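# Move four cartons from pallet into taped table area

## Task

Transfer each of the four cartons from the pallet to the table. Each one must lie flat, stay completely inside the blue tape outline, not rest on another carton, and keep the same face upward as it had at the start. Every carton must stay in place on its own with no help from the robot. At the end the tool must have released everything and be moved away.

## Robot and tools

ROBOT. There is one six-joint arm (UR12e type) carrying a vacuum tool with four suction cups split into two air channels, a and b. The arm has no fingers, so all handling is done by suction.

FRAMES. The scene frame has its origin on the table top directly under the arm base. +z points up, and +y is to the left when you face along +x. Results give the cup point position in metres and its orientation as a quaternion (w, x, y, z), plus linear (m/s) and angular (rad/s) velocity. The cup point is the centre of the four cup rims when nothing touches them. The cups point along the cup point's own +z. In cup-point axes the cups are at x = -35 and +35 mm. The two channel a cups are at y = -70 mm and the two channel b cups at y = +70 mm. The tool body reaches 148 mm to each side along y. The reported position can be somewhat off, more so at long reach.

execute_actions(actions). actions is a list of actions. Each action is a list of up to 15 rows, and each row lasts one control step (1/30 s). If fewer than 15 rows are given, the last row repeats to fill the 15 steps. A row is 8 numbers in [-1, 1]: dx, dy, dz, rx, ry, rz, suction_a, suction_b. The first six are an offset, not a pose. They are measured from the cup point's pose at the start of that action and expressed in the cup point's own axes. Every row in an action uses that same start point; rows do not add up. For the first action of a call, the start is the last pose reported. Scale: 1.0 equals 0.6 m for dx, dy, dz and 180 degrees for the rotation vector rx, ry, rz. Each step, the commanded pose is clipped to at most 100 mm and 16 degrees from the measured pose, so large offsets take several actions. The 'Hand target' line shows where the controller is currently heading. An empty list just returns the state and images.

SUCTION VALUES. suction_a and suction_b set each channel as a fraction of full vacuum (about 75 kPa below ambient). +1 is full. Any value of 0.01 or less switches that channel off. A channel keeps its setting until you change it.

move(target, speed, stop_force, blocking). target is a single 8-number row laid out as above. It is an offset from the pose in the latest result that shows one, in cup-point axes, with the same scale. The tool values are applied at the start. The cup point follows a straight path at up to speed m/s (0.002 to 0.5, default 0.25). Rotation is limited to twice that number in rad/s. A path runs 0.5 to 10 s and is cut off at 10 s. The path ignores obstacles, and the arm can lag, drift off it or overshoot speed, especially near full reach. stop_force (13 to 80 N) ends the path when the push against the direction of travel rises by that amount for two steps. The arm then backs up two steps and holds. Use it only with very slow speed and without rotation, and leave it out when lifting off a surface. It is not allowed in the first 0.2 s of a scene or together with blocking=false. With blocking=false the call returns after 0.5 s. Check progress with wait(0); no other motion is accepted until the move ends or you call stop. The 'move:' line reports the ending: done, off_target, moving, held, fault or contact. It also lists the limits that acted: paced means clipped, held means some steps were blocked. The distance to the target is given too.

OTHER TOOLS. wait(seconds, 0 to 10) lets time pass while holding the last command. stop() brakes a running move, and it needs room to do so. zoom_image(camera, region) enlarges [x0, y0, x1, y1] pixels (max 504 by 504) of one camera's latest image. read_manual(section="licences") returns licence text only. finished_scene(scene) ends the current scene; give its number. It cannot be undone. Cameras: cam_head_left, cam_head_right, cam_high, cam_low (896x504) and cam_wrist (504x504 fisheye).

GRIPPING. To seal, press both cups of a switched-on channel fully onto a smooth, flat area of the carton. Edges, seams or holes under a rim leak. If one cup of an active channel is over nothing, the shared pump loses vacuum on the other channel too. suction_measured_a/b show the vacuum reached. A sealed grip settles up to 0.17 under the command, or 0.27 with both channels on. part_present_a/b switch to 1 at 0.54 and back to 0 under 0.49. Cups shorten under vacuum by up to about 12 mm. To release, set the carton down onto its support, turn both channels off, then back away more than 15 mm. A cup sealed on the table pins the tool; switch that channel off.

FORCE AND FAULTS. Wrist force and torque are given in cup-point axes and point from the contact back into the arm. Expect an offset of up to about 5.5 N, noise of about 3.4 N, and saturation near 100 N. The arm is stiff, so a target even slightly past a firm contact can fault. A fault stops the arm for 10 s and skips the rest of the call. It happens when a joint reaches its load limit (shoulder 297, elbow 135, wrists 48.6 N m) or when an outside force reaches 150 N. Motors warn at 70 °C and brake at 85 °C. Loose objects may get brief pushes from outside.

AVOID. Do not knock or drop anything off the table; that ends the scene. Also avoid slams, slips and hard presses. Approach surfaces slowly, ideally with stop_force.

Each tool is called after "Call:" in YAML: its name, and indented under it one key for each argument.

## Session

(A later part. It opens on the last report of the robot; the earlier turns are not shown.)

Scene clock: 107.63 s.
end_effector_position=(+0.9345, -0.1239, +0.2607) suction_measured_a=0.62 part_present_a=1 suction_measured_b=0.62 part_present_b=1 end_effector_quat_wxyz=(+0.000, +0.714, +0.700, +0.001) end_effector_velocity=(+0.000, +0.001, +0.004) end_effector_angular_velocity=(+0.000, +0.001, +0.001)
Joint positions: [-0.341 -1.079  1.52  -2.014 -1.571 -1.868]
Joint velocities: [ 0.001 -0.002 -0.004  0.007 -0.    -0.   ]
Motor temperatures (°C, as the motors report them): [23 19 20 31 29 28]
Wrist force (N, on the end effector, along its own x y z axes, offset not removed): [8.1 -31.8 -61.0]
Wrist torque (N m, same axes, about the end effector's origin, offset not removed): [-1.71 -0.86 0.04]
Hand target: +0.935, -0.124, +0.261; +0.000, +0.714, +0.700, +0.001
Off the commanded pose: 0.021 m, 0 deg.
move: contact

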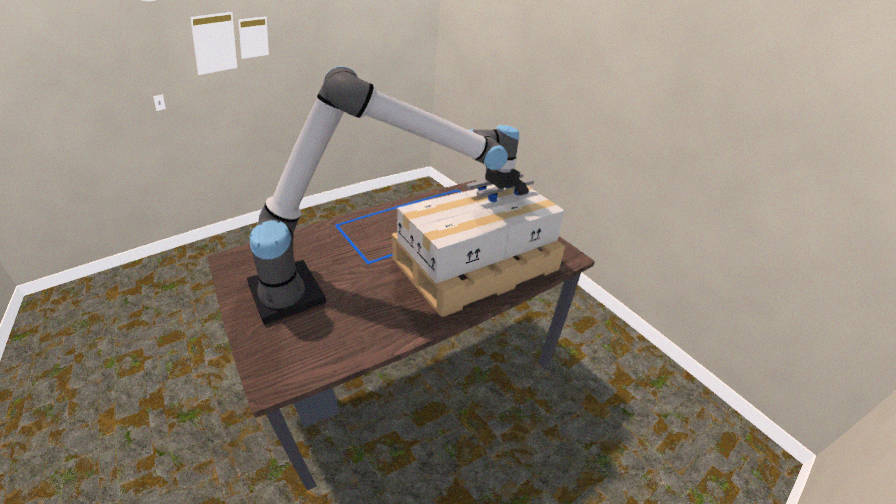

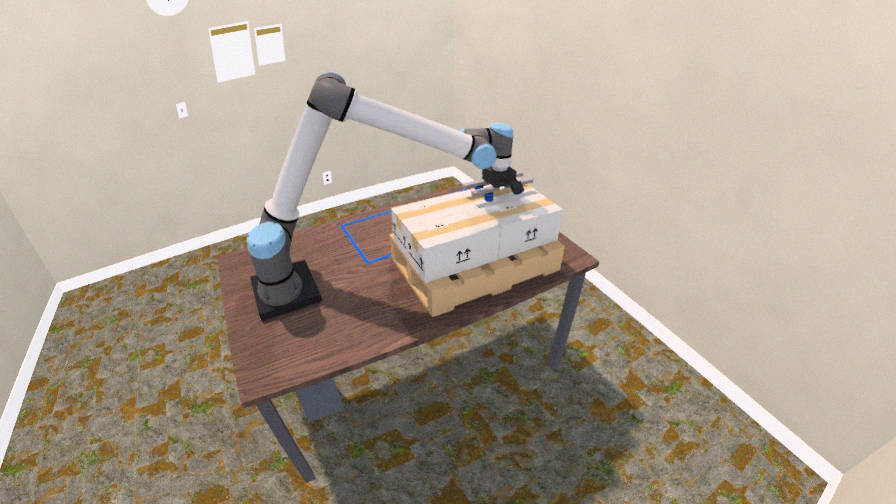

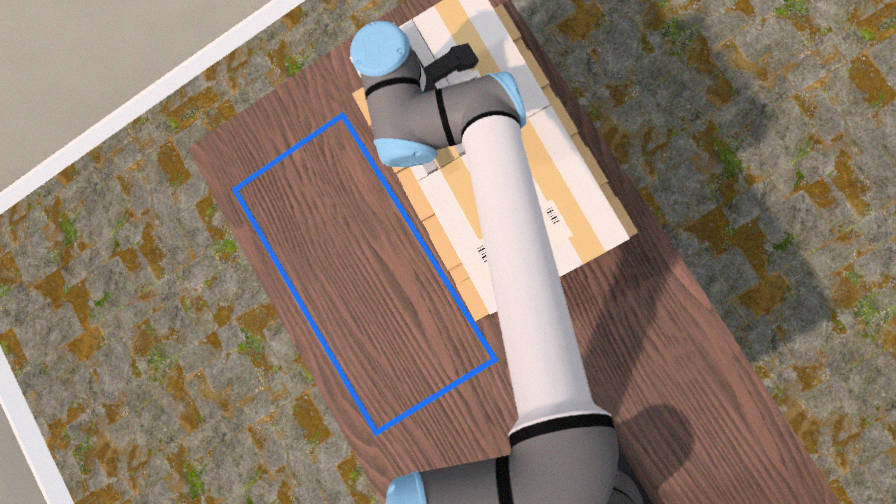

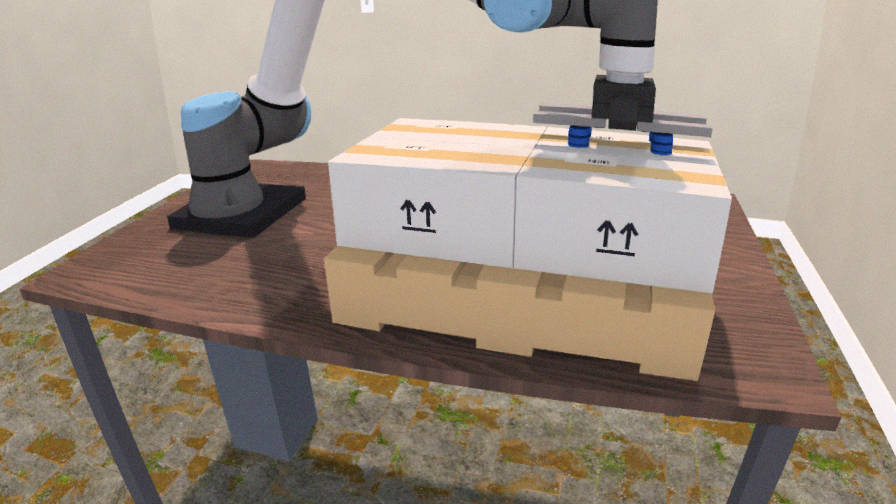

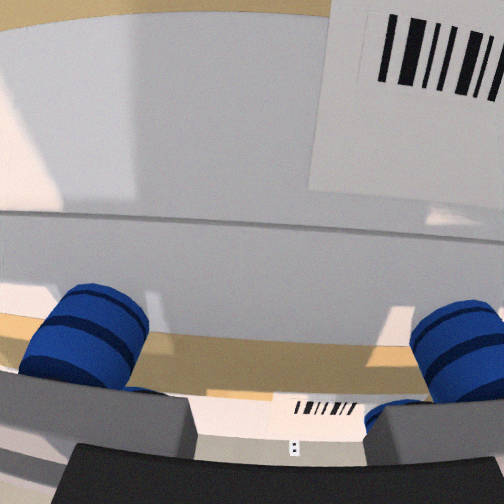

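Call:
move:
  target: [0.005,0.005,-0.05,0,0,0,1,1]
  speed: 0.08

Call:
move:
  target: [0.33,0.04,0,0,0,0,1,1]
  speed: 0.25

Call:
move:
  target: [0.245,0.05,0,0,0,0.486,1,1]
  speed: 0.4

Scene clock: 119.53 s.
end_effector_position=(+0.9375, -0.1210, +0.2903) suction_measured_a=0.64 part_present_a=1 suction_measured_b=0.64 part_present_b=1 end_effector_quat_wxyz=(+0.000, +0.714, +0.700, +0.001) end_effector_velocity=(+0.000, +0.001, +0.002) end_effector_angular_velocity=(-0.000, +0.002, +0.001)
Joint positions: [-0.337 -1.094  1.488 -1.966 -1.571 -1.864]
Joint velocities: [ 0.001  0.    -0.004  0.005 -0.001  0.001]
Motor temperatures (°C, as the motors report them): [23 19 20 31 29 28]
Wrist force (N, on the end effector, along its own x y z axes, offset not removed): [0.6 1.1 19.0]
Wrist torque (N m, same axes, about the end effector's origin, offset not removed): [-0.17 0.01 -0.05]
Hand target: +0.938, -0.121, +0.291; +0.000, +0.714, +0.700, +0.001
Off the commanded pose: 0.000 m, 0 deg.
move: done

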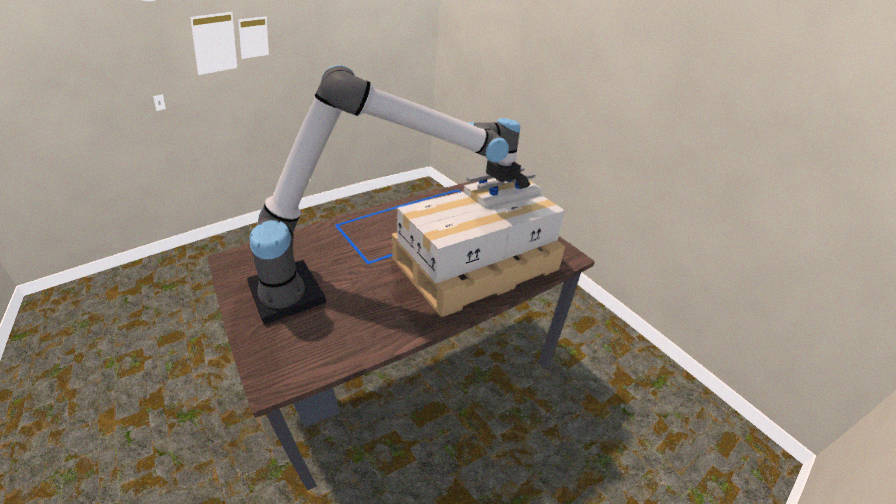

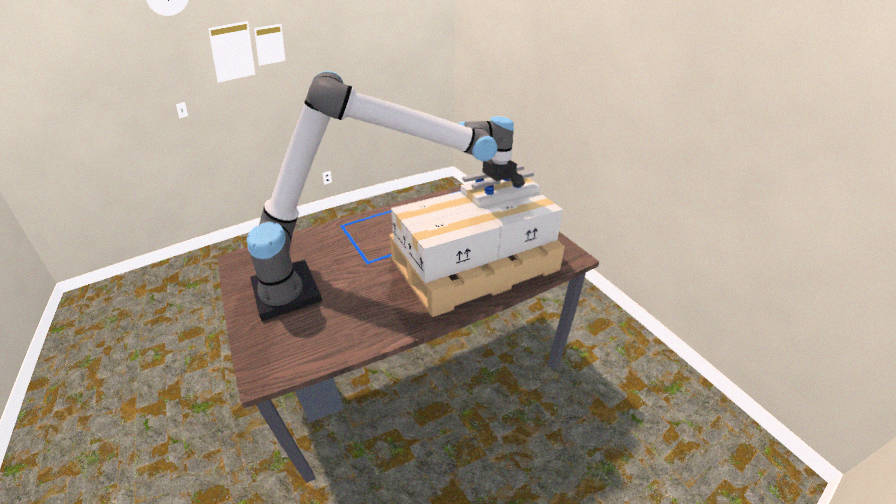

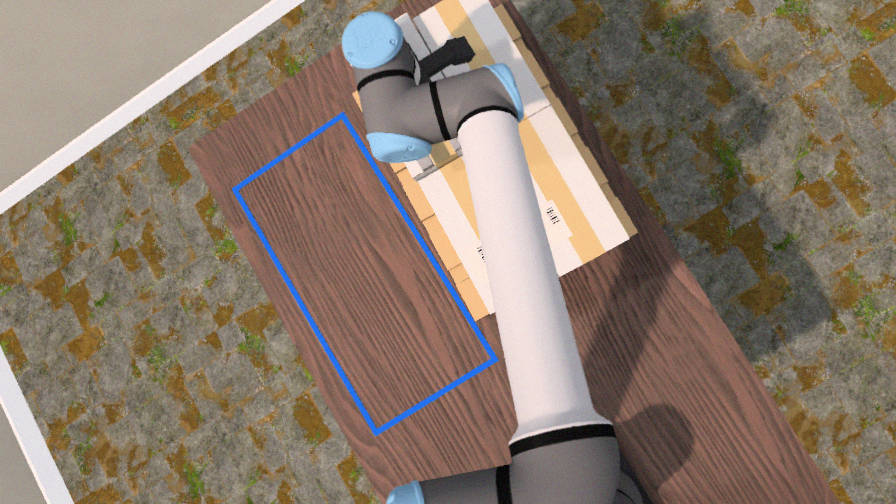

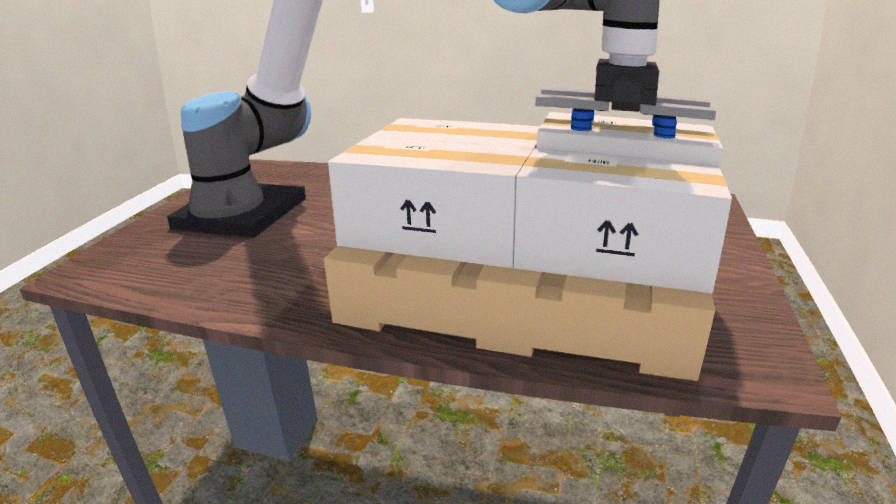

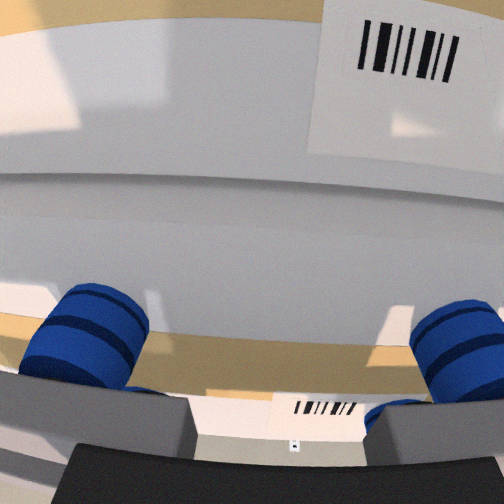

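Scene clock: 121.00 s.
end_effector_position=(+0.9655, +0.0760, +0.2905) suction_measured_a=0.64 part_present_a=1 suction_measured_b=0.64 part_present_b=1 end_effector_quat_wxyz=(+0.000, +0.714, +0.700, +0.001) end_effector_velocity=(+0.001, +0.003, +0.001) end_effector_angular_velocity=(+0.000, -0.001, +0.001)
Joint positions: [-0.125 -1.058  1.432 -1.946 -1.571 -1.652]
Joint velocities: [ 0.004  0.001 -0.003  0.001  0.     0.003]
Motor temperatures (°C, as the motors report them): [23 19 20 31 29 28]
Wrist force (N, on the end effector, along its own x y z axes, offset not removed): [1.2 -0.4 18.4]
Wrist torque (N m, same axes, about the end effector's origin, offset not removed): [-0.36 -0.20 0.00]
Hand target: +0.966, +0.076, +0.290; +0.000, +0.714, +0.700, +0.001
Off the commanded pose: 0.000 m, 0 deg.
move: done

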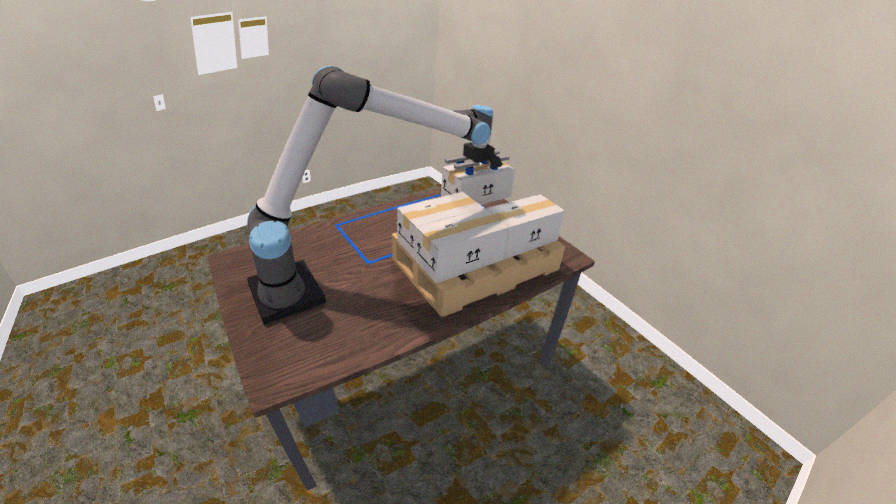

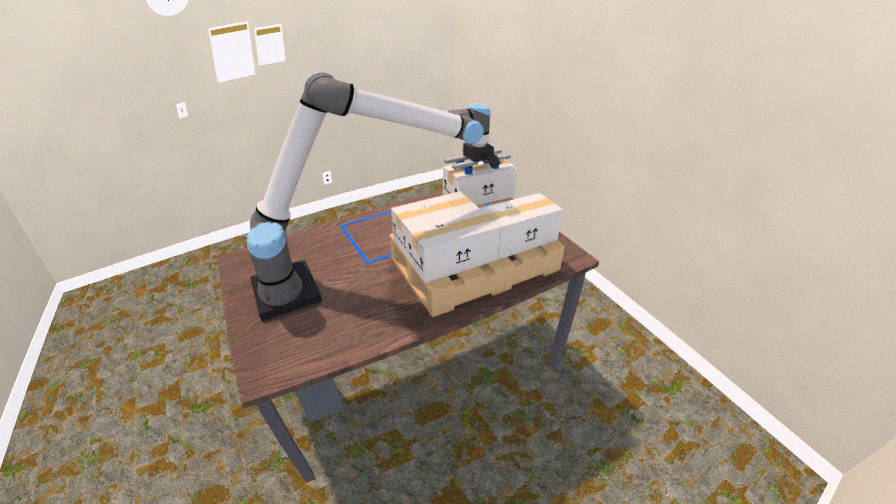

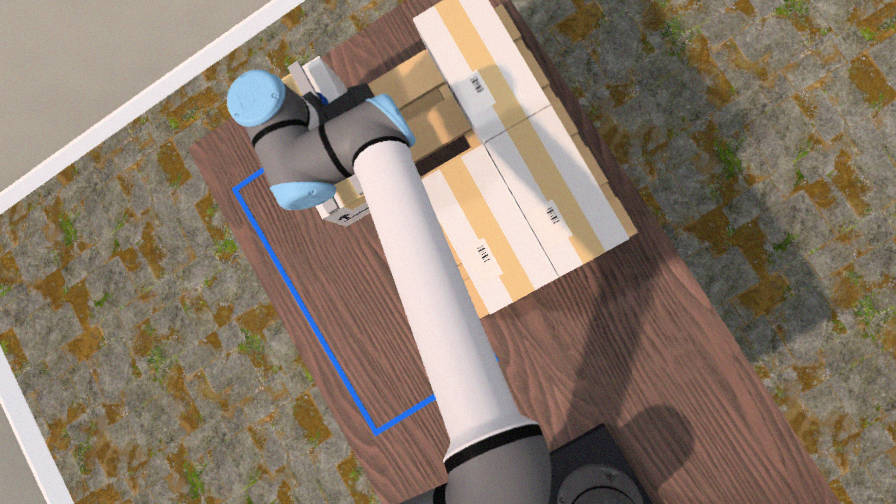

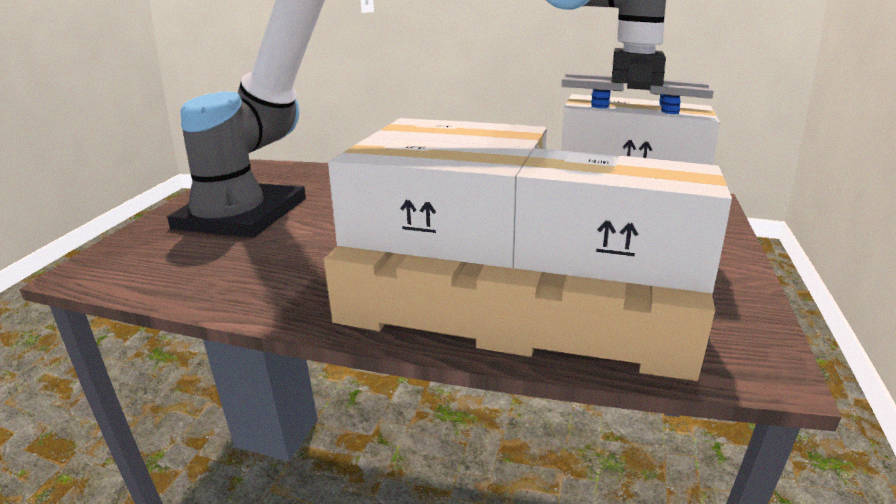

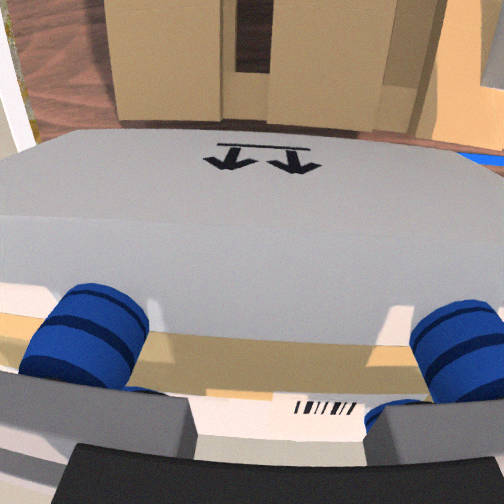

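Scene clock: 123.60 s.
end_effector_position=(+0.9985, +0.2222, +0.2906) suction_measured_a=0.64 part_present_a=1 suction_measured_b=0.64 part_present_b=1 end_effector_quat_wxyz=(-0.000, +1.000, +0.013, +0.001) end_effector_velocity=(+0.001, +0.001, -0.000) end_effector_angular_velocity=(-0.002, +0.001, -0.014)
Joint positions: [ 0.025 -0.972  1.293 -1.894 -1.571  0.023]
Joint velocities: [ 0.002  0.002 -0.003  0.001 -0.002  0.016]
Motor temperatures (°C, as the motors report them): [23 19 20 31 29 28]
Wrist force (N, on the end effector, along its own x y z axes, offset not removed): [-0.2 -0.5 16.4]
Wrist torque (N m, same axes, about the end effector's origin, offset not removed): [-0.36 0.03 0.02]
Hand target: +0.998, +0.222, +0.291; -0.000, +1.000, +0.012, +0.001
Off the commanded pose: 0.000 m, 0 deg.
move: done

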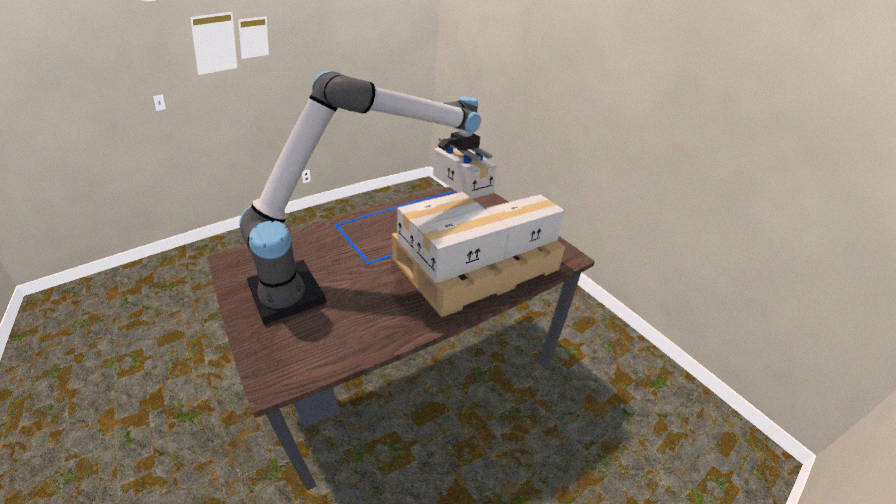

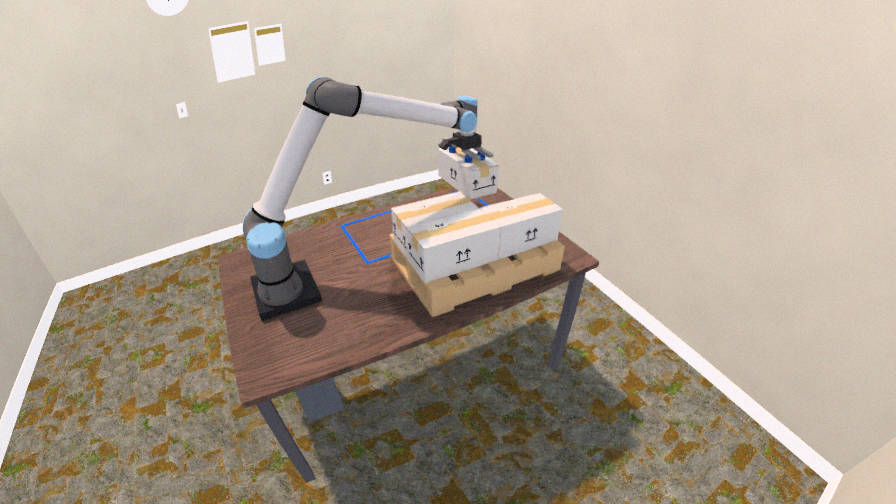

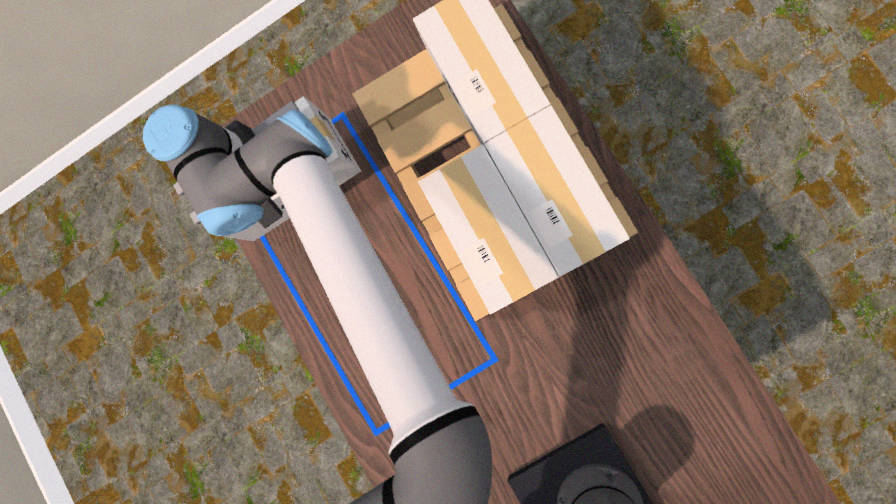

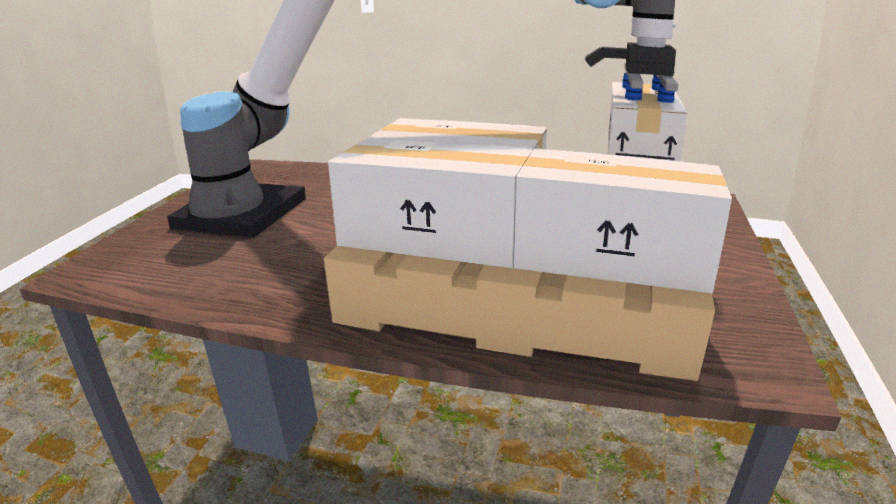

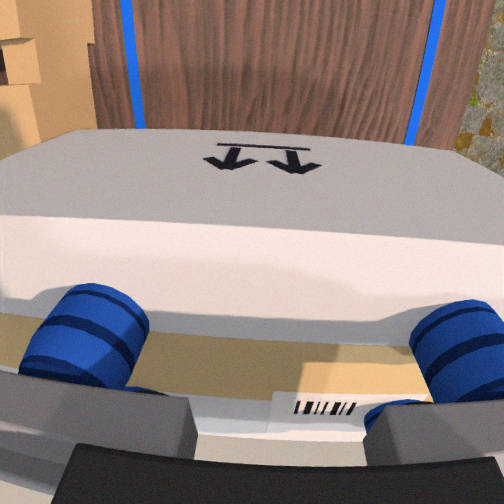

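Call:
move:
  target: [0,-0.008,0.2,0,0,0,1,1]
  speed: 0.2

Call:
zoom_image:
  camera: "cam_high"
  region: [150,50,450,300]

Scene clock: 129.90 s.
end_effector_position=(+0.9984, +0.2271, +0.1711) suction_measured_a=0.64 part_present_a=1 suction_measured_b=0.64 part_present_b=1 end_effector_quat_wxyz=(-0.000, +1.000, +0.013, +0.001) end_effector_velocity=(+0.000, -0.000, -0.003) end_effector_angular_velocity=(+0.000, +0.000, -0.000)
Joint positions: [ 0.029 -0.891  1.384 -2.065 -1.571  0.027]
Joint velocities: [-0.     0.003  0.002 -0.004  0.     0.   ]
Motor temperatures (°C, as the motors report them): [23 19 20 31 29 28]
Wrist force (N, on the end effector, along its own x y z axes, offset not removed): [-0.7 -0.3 17.9]
Wrist torque (N m, same axes, about the end effector's origin, offset not removed): [-0.29 0.09 0.05]
Hand target: +0.998, +0.227, +0.171; -0.000, +1.000, +0.013, +0.001
Off the commanded pose: 0.000 m, 0 deg.
move: done

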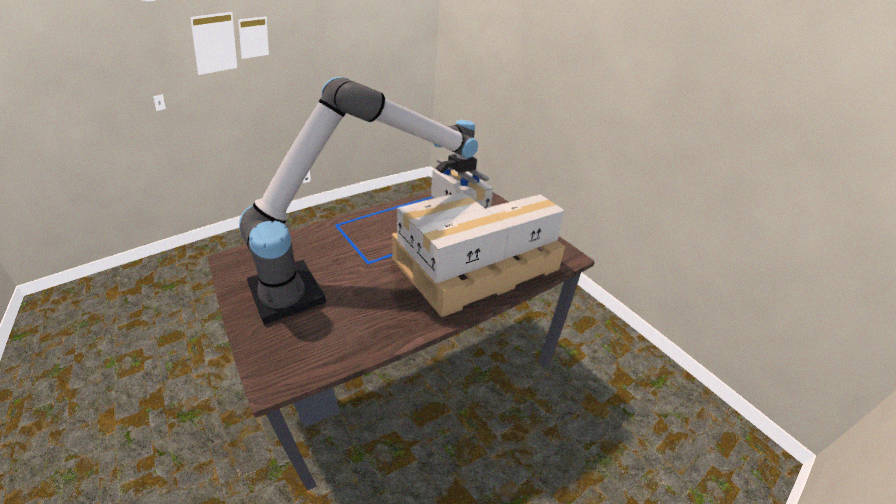

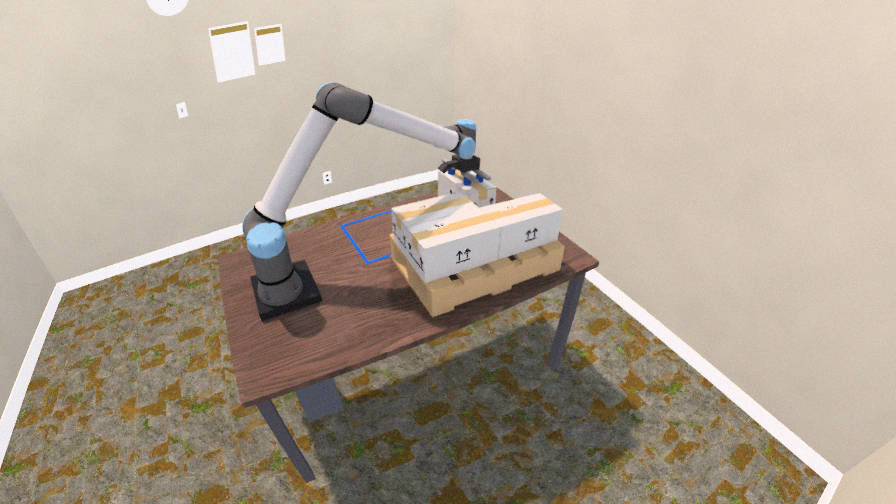

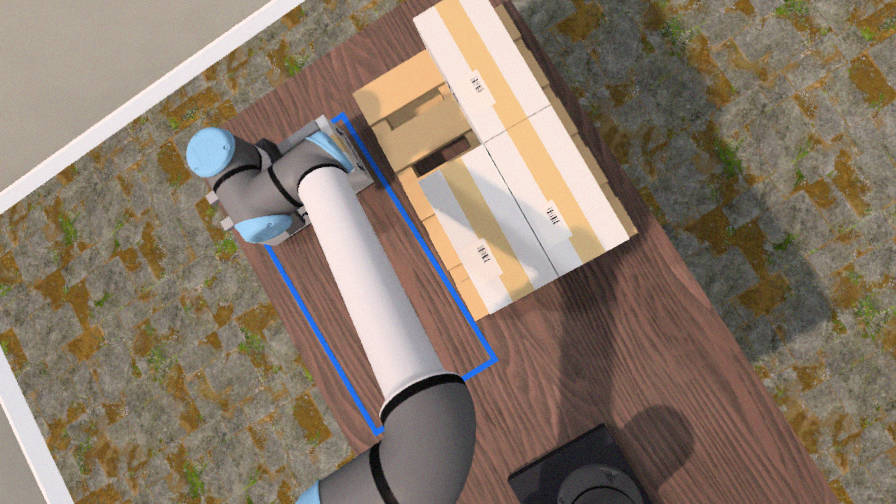

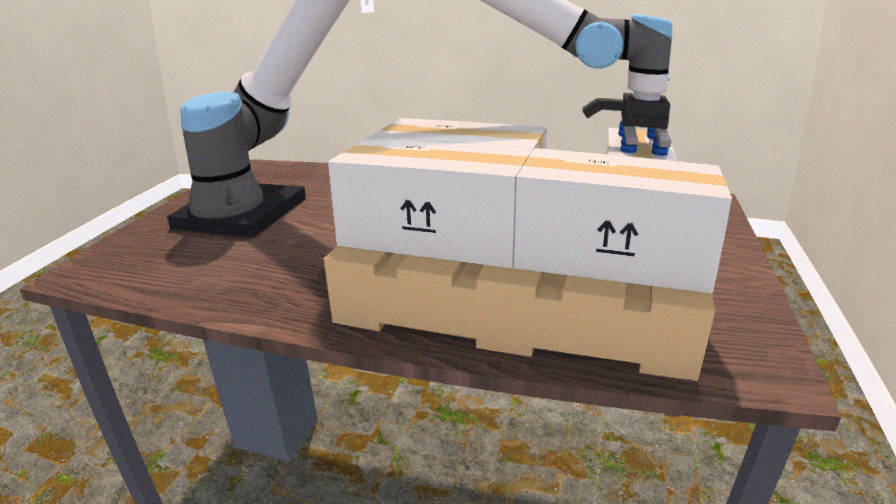

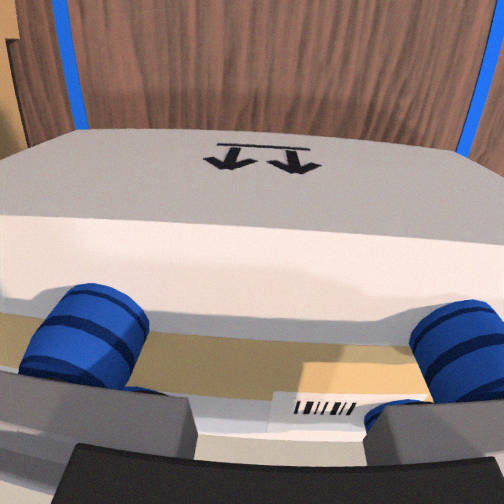

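Region (150, 50, 450, 300) of cam_high's 896x504 image, scaled by 1.680, with more detail than that image has.

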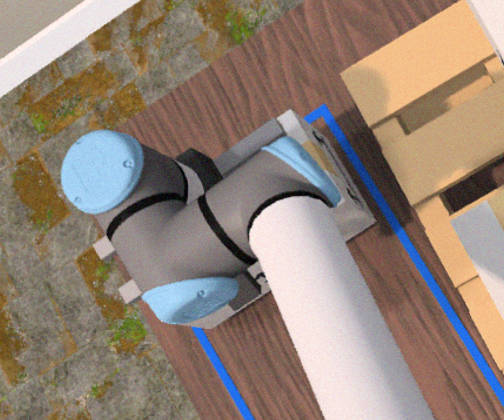

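Call:
move:
  target: [0,-0.011,0.03,0,0,0,1,1]
  speed: 0.05

Call:
zoom_image:
  camera: "cam_high"
  region: [280,80,430,230]

Scene clock: 136.67 s.
end_effector_position=(+0.9983, +0.2336, +0.1534) suction_measured_a=0.64 part_present_a=1 suction_measured_b=0.64 part_present_b=1 end_effector_quat_wxyz=(-0.000, +1.000, +0.013, +0.001) end_effector_velocity=(-0.000, +0.002, -0.004) end_effector_angular_velocity=(+0.001, +0.001, +0.001)
Joint positions: [ 0.036 -0.874  1.39  -2.088 -1.571  0.034]
Joint velocities: [ 0.001  0.003  0.001 -0.003  0.001  0.001]
Motor temperatures (°C, as the motors report them): [23 19 20 31 29 28]
Wrist force (N, on the end effector, along its own x y z axes, offset not removed): [-0.6 0.2 21.0]
Wrist torque (N m, same axes, about the end effector's origin, offset not removed): [-0.33 0.04 0.10]
Hand target: +0.998, +0.234, +0.153; -0.000, +1.000, +0.013, +0.001
Off the commanded pose: 0.000 m, 0 deg.
move: done

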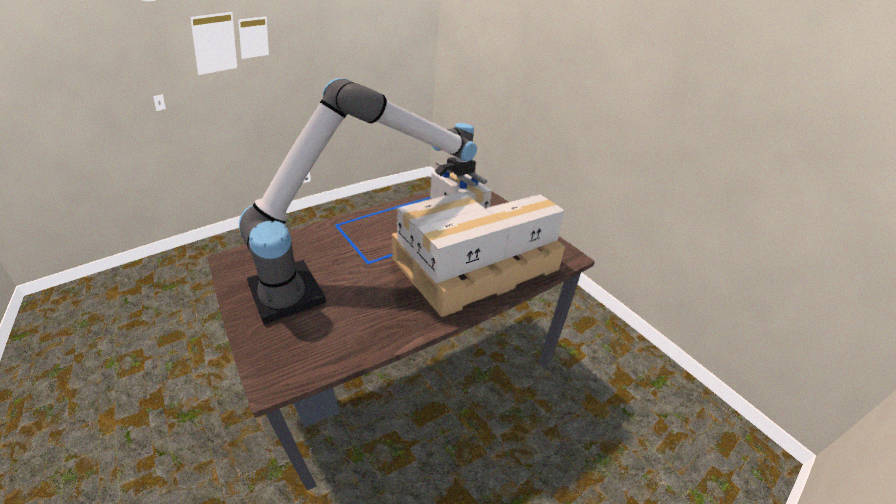

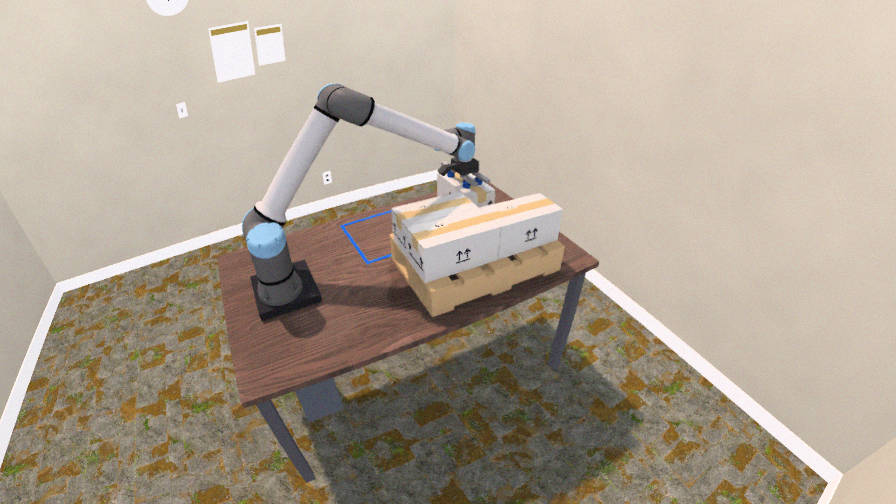

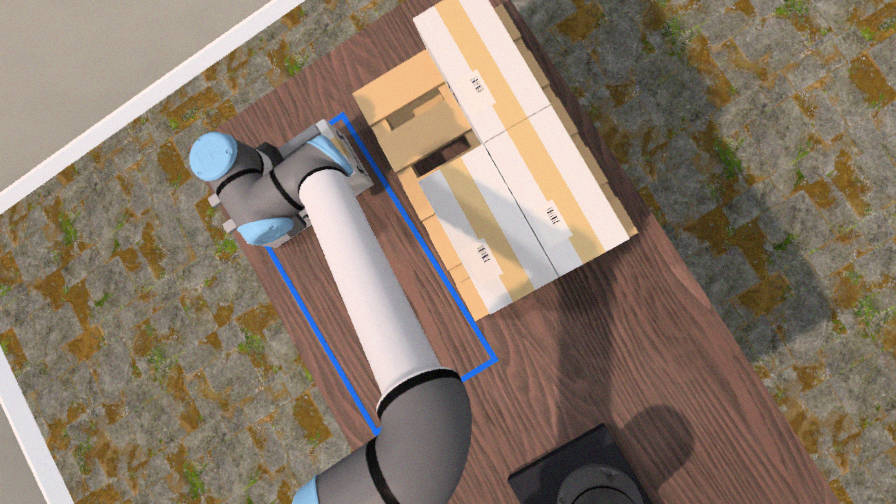

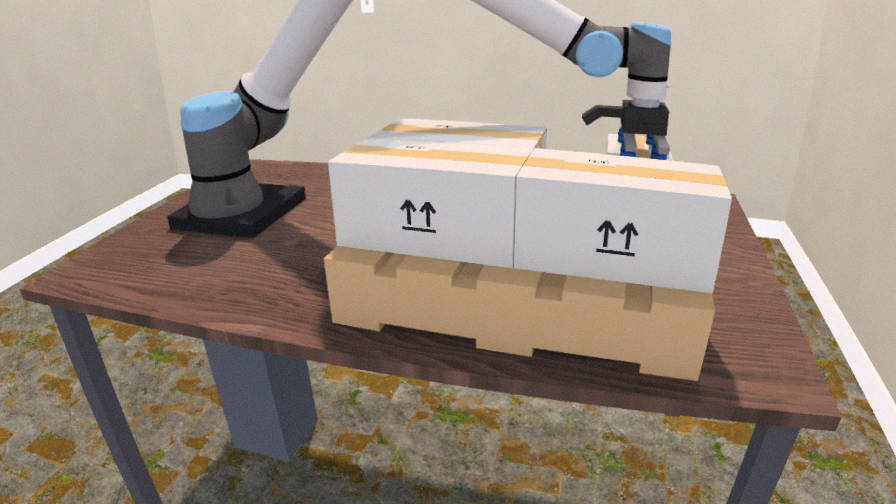

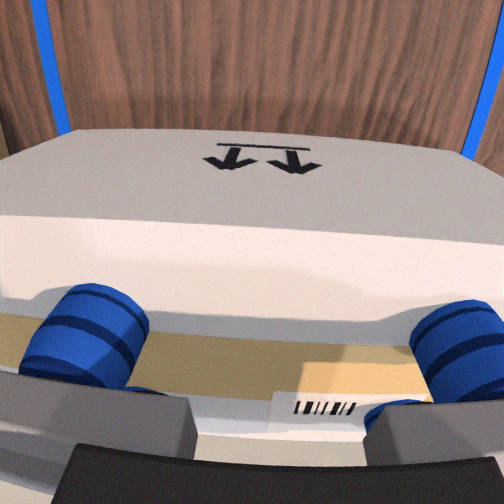

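Region (280, 80, 430, 230) of cam_high's 896x504 image, scaled by 3.360, with more detail than that image has.

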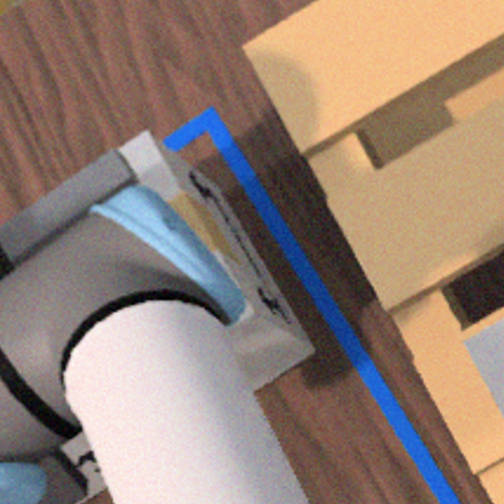

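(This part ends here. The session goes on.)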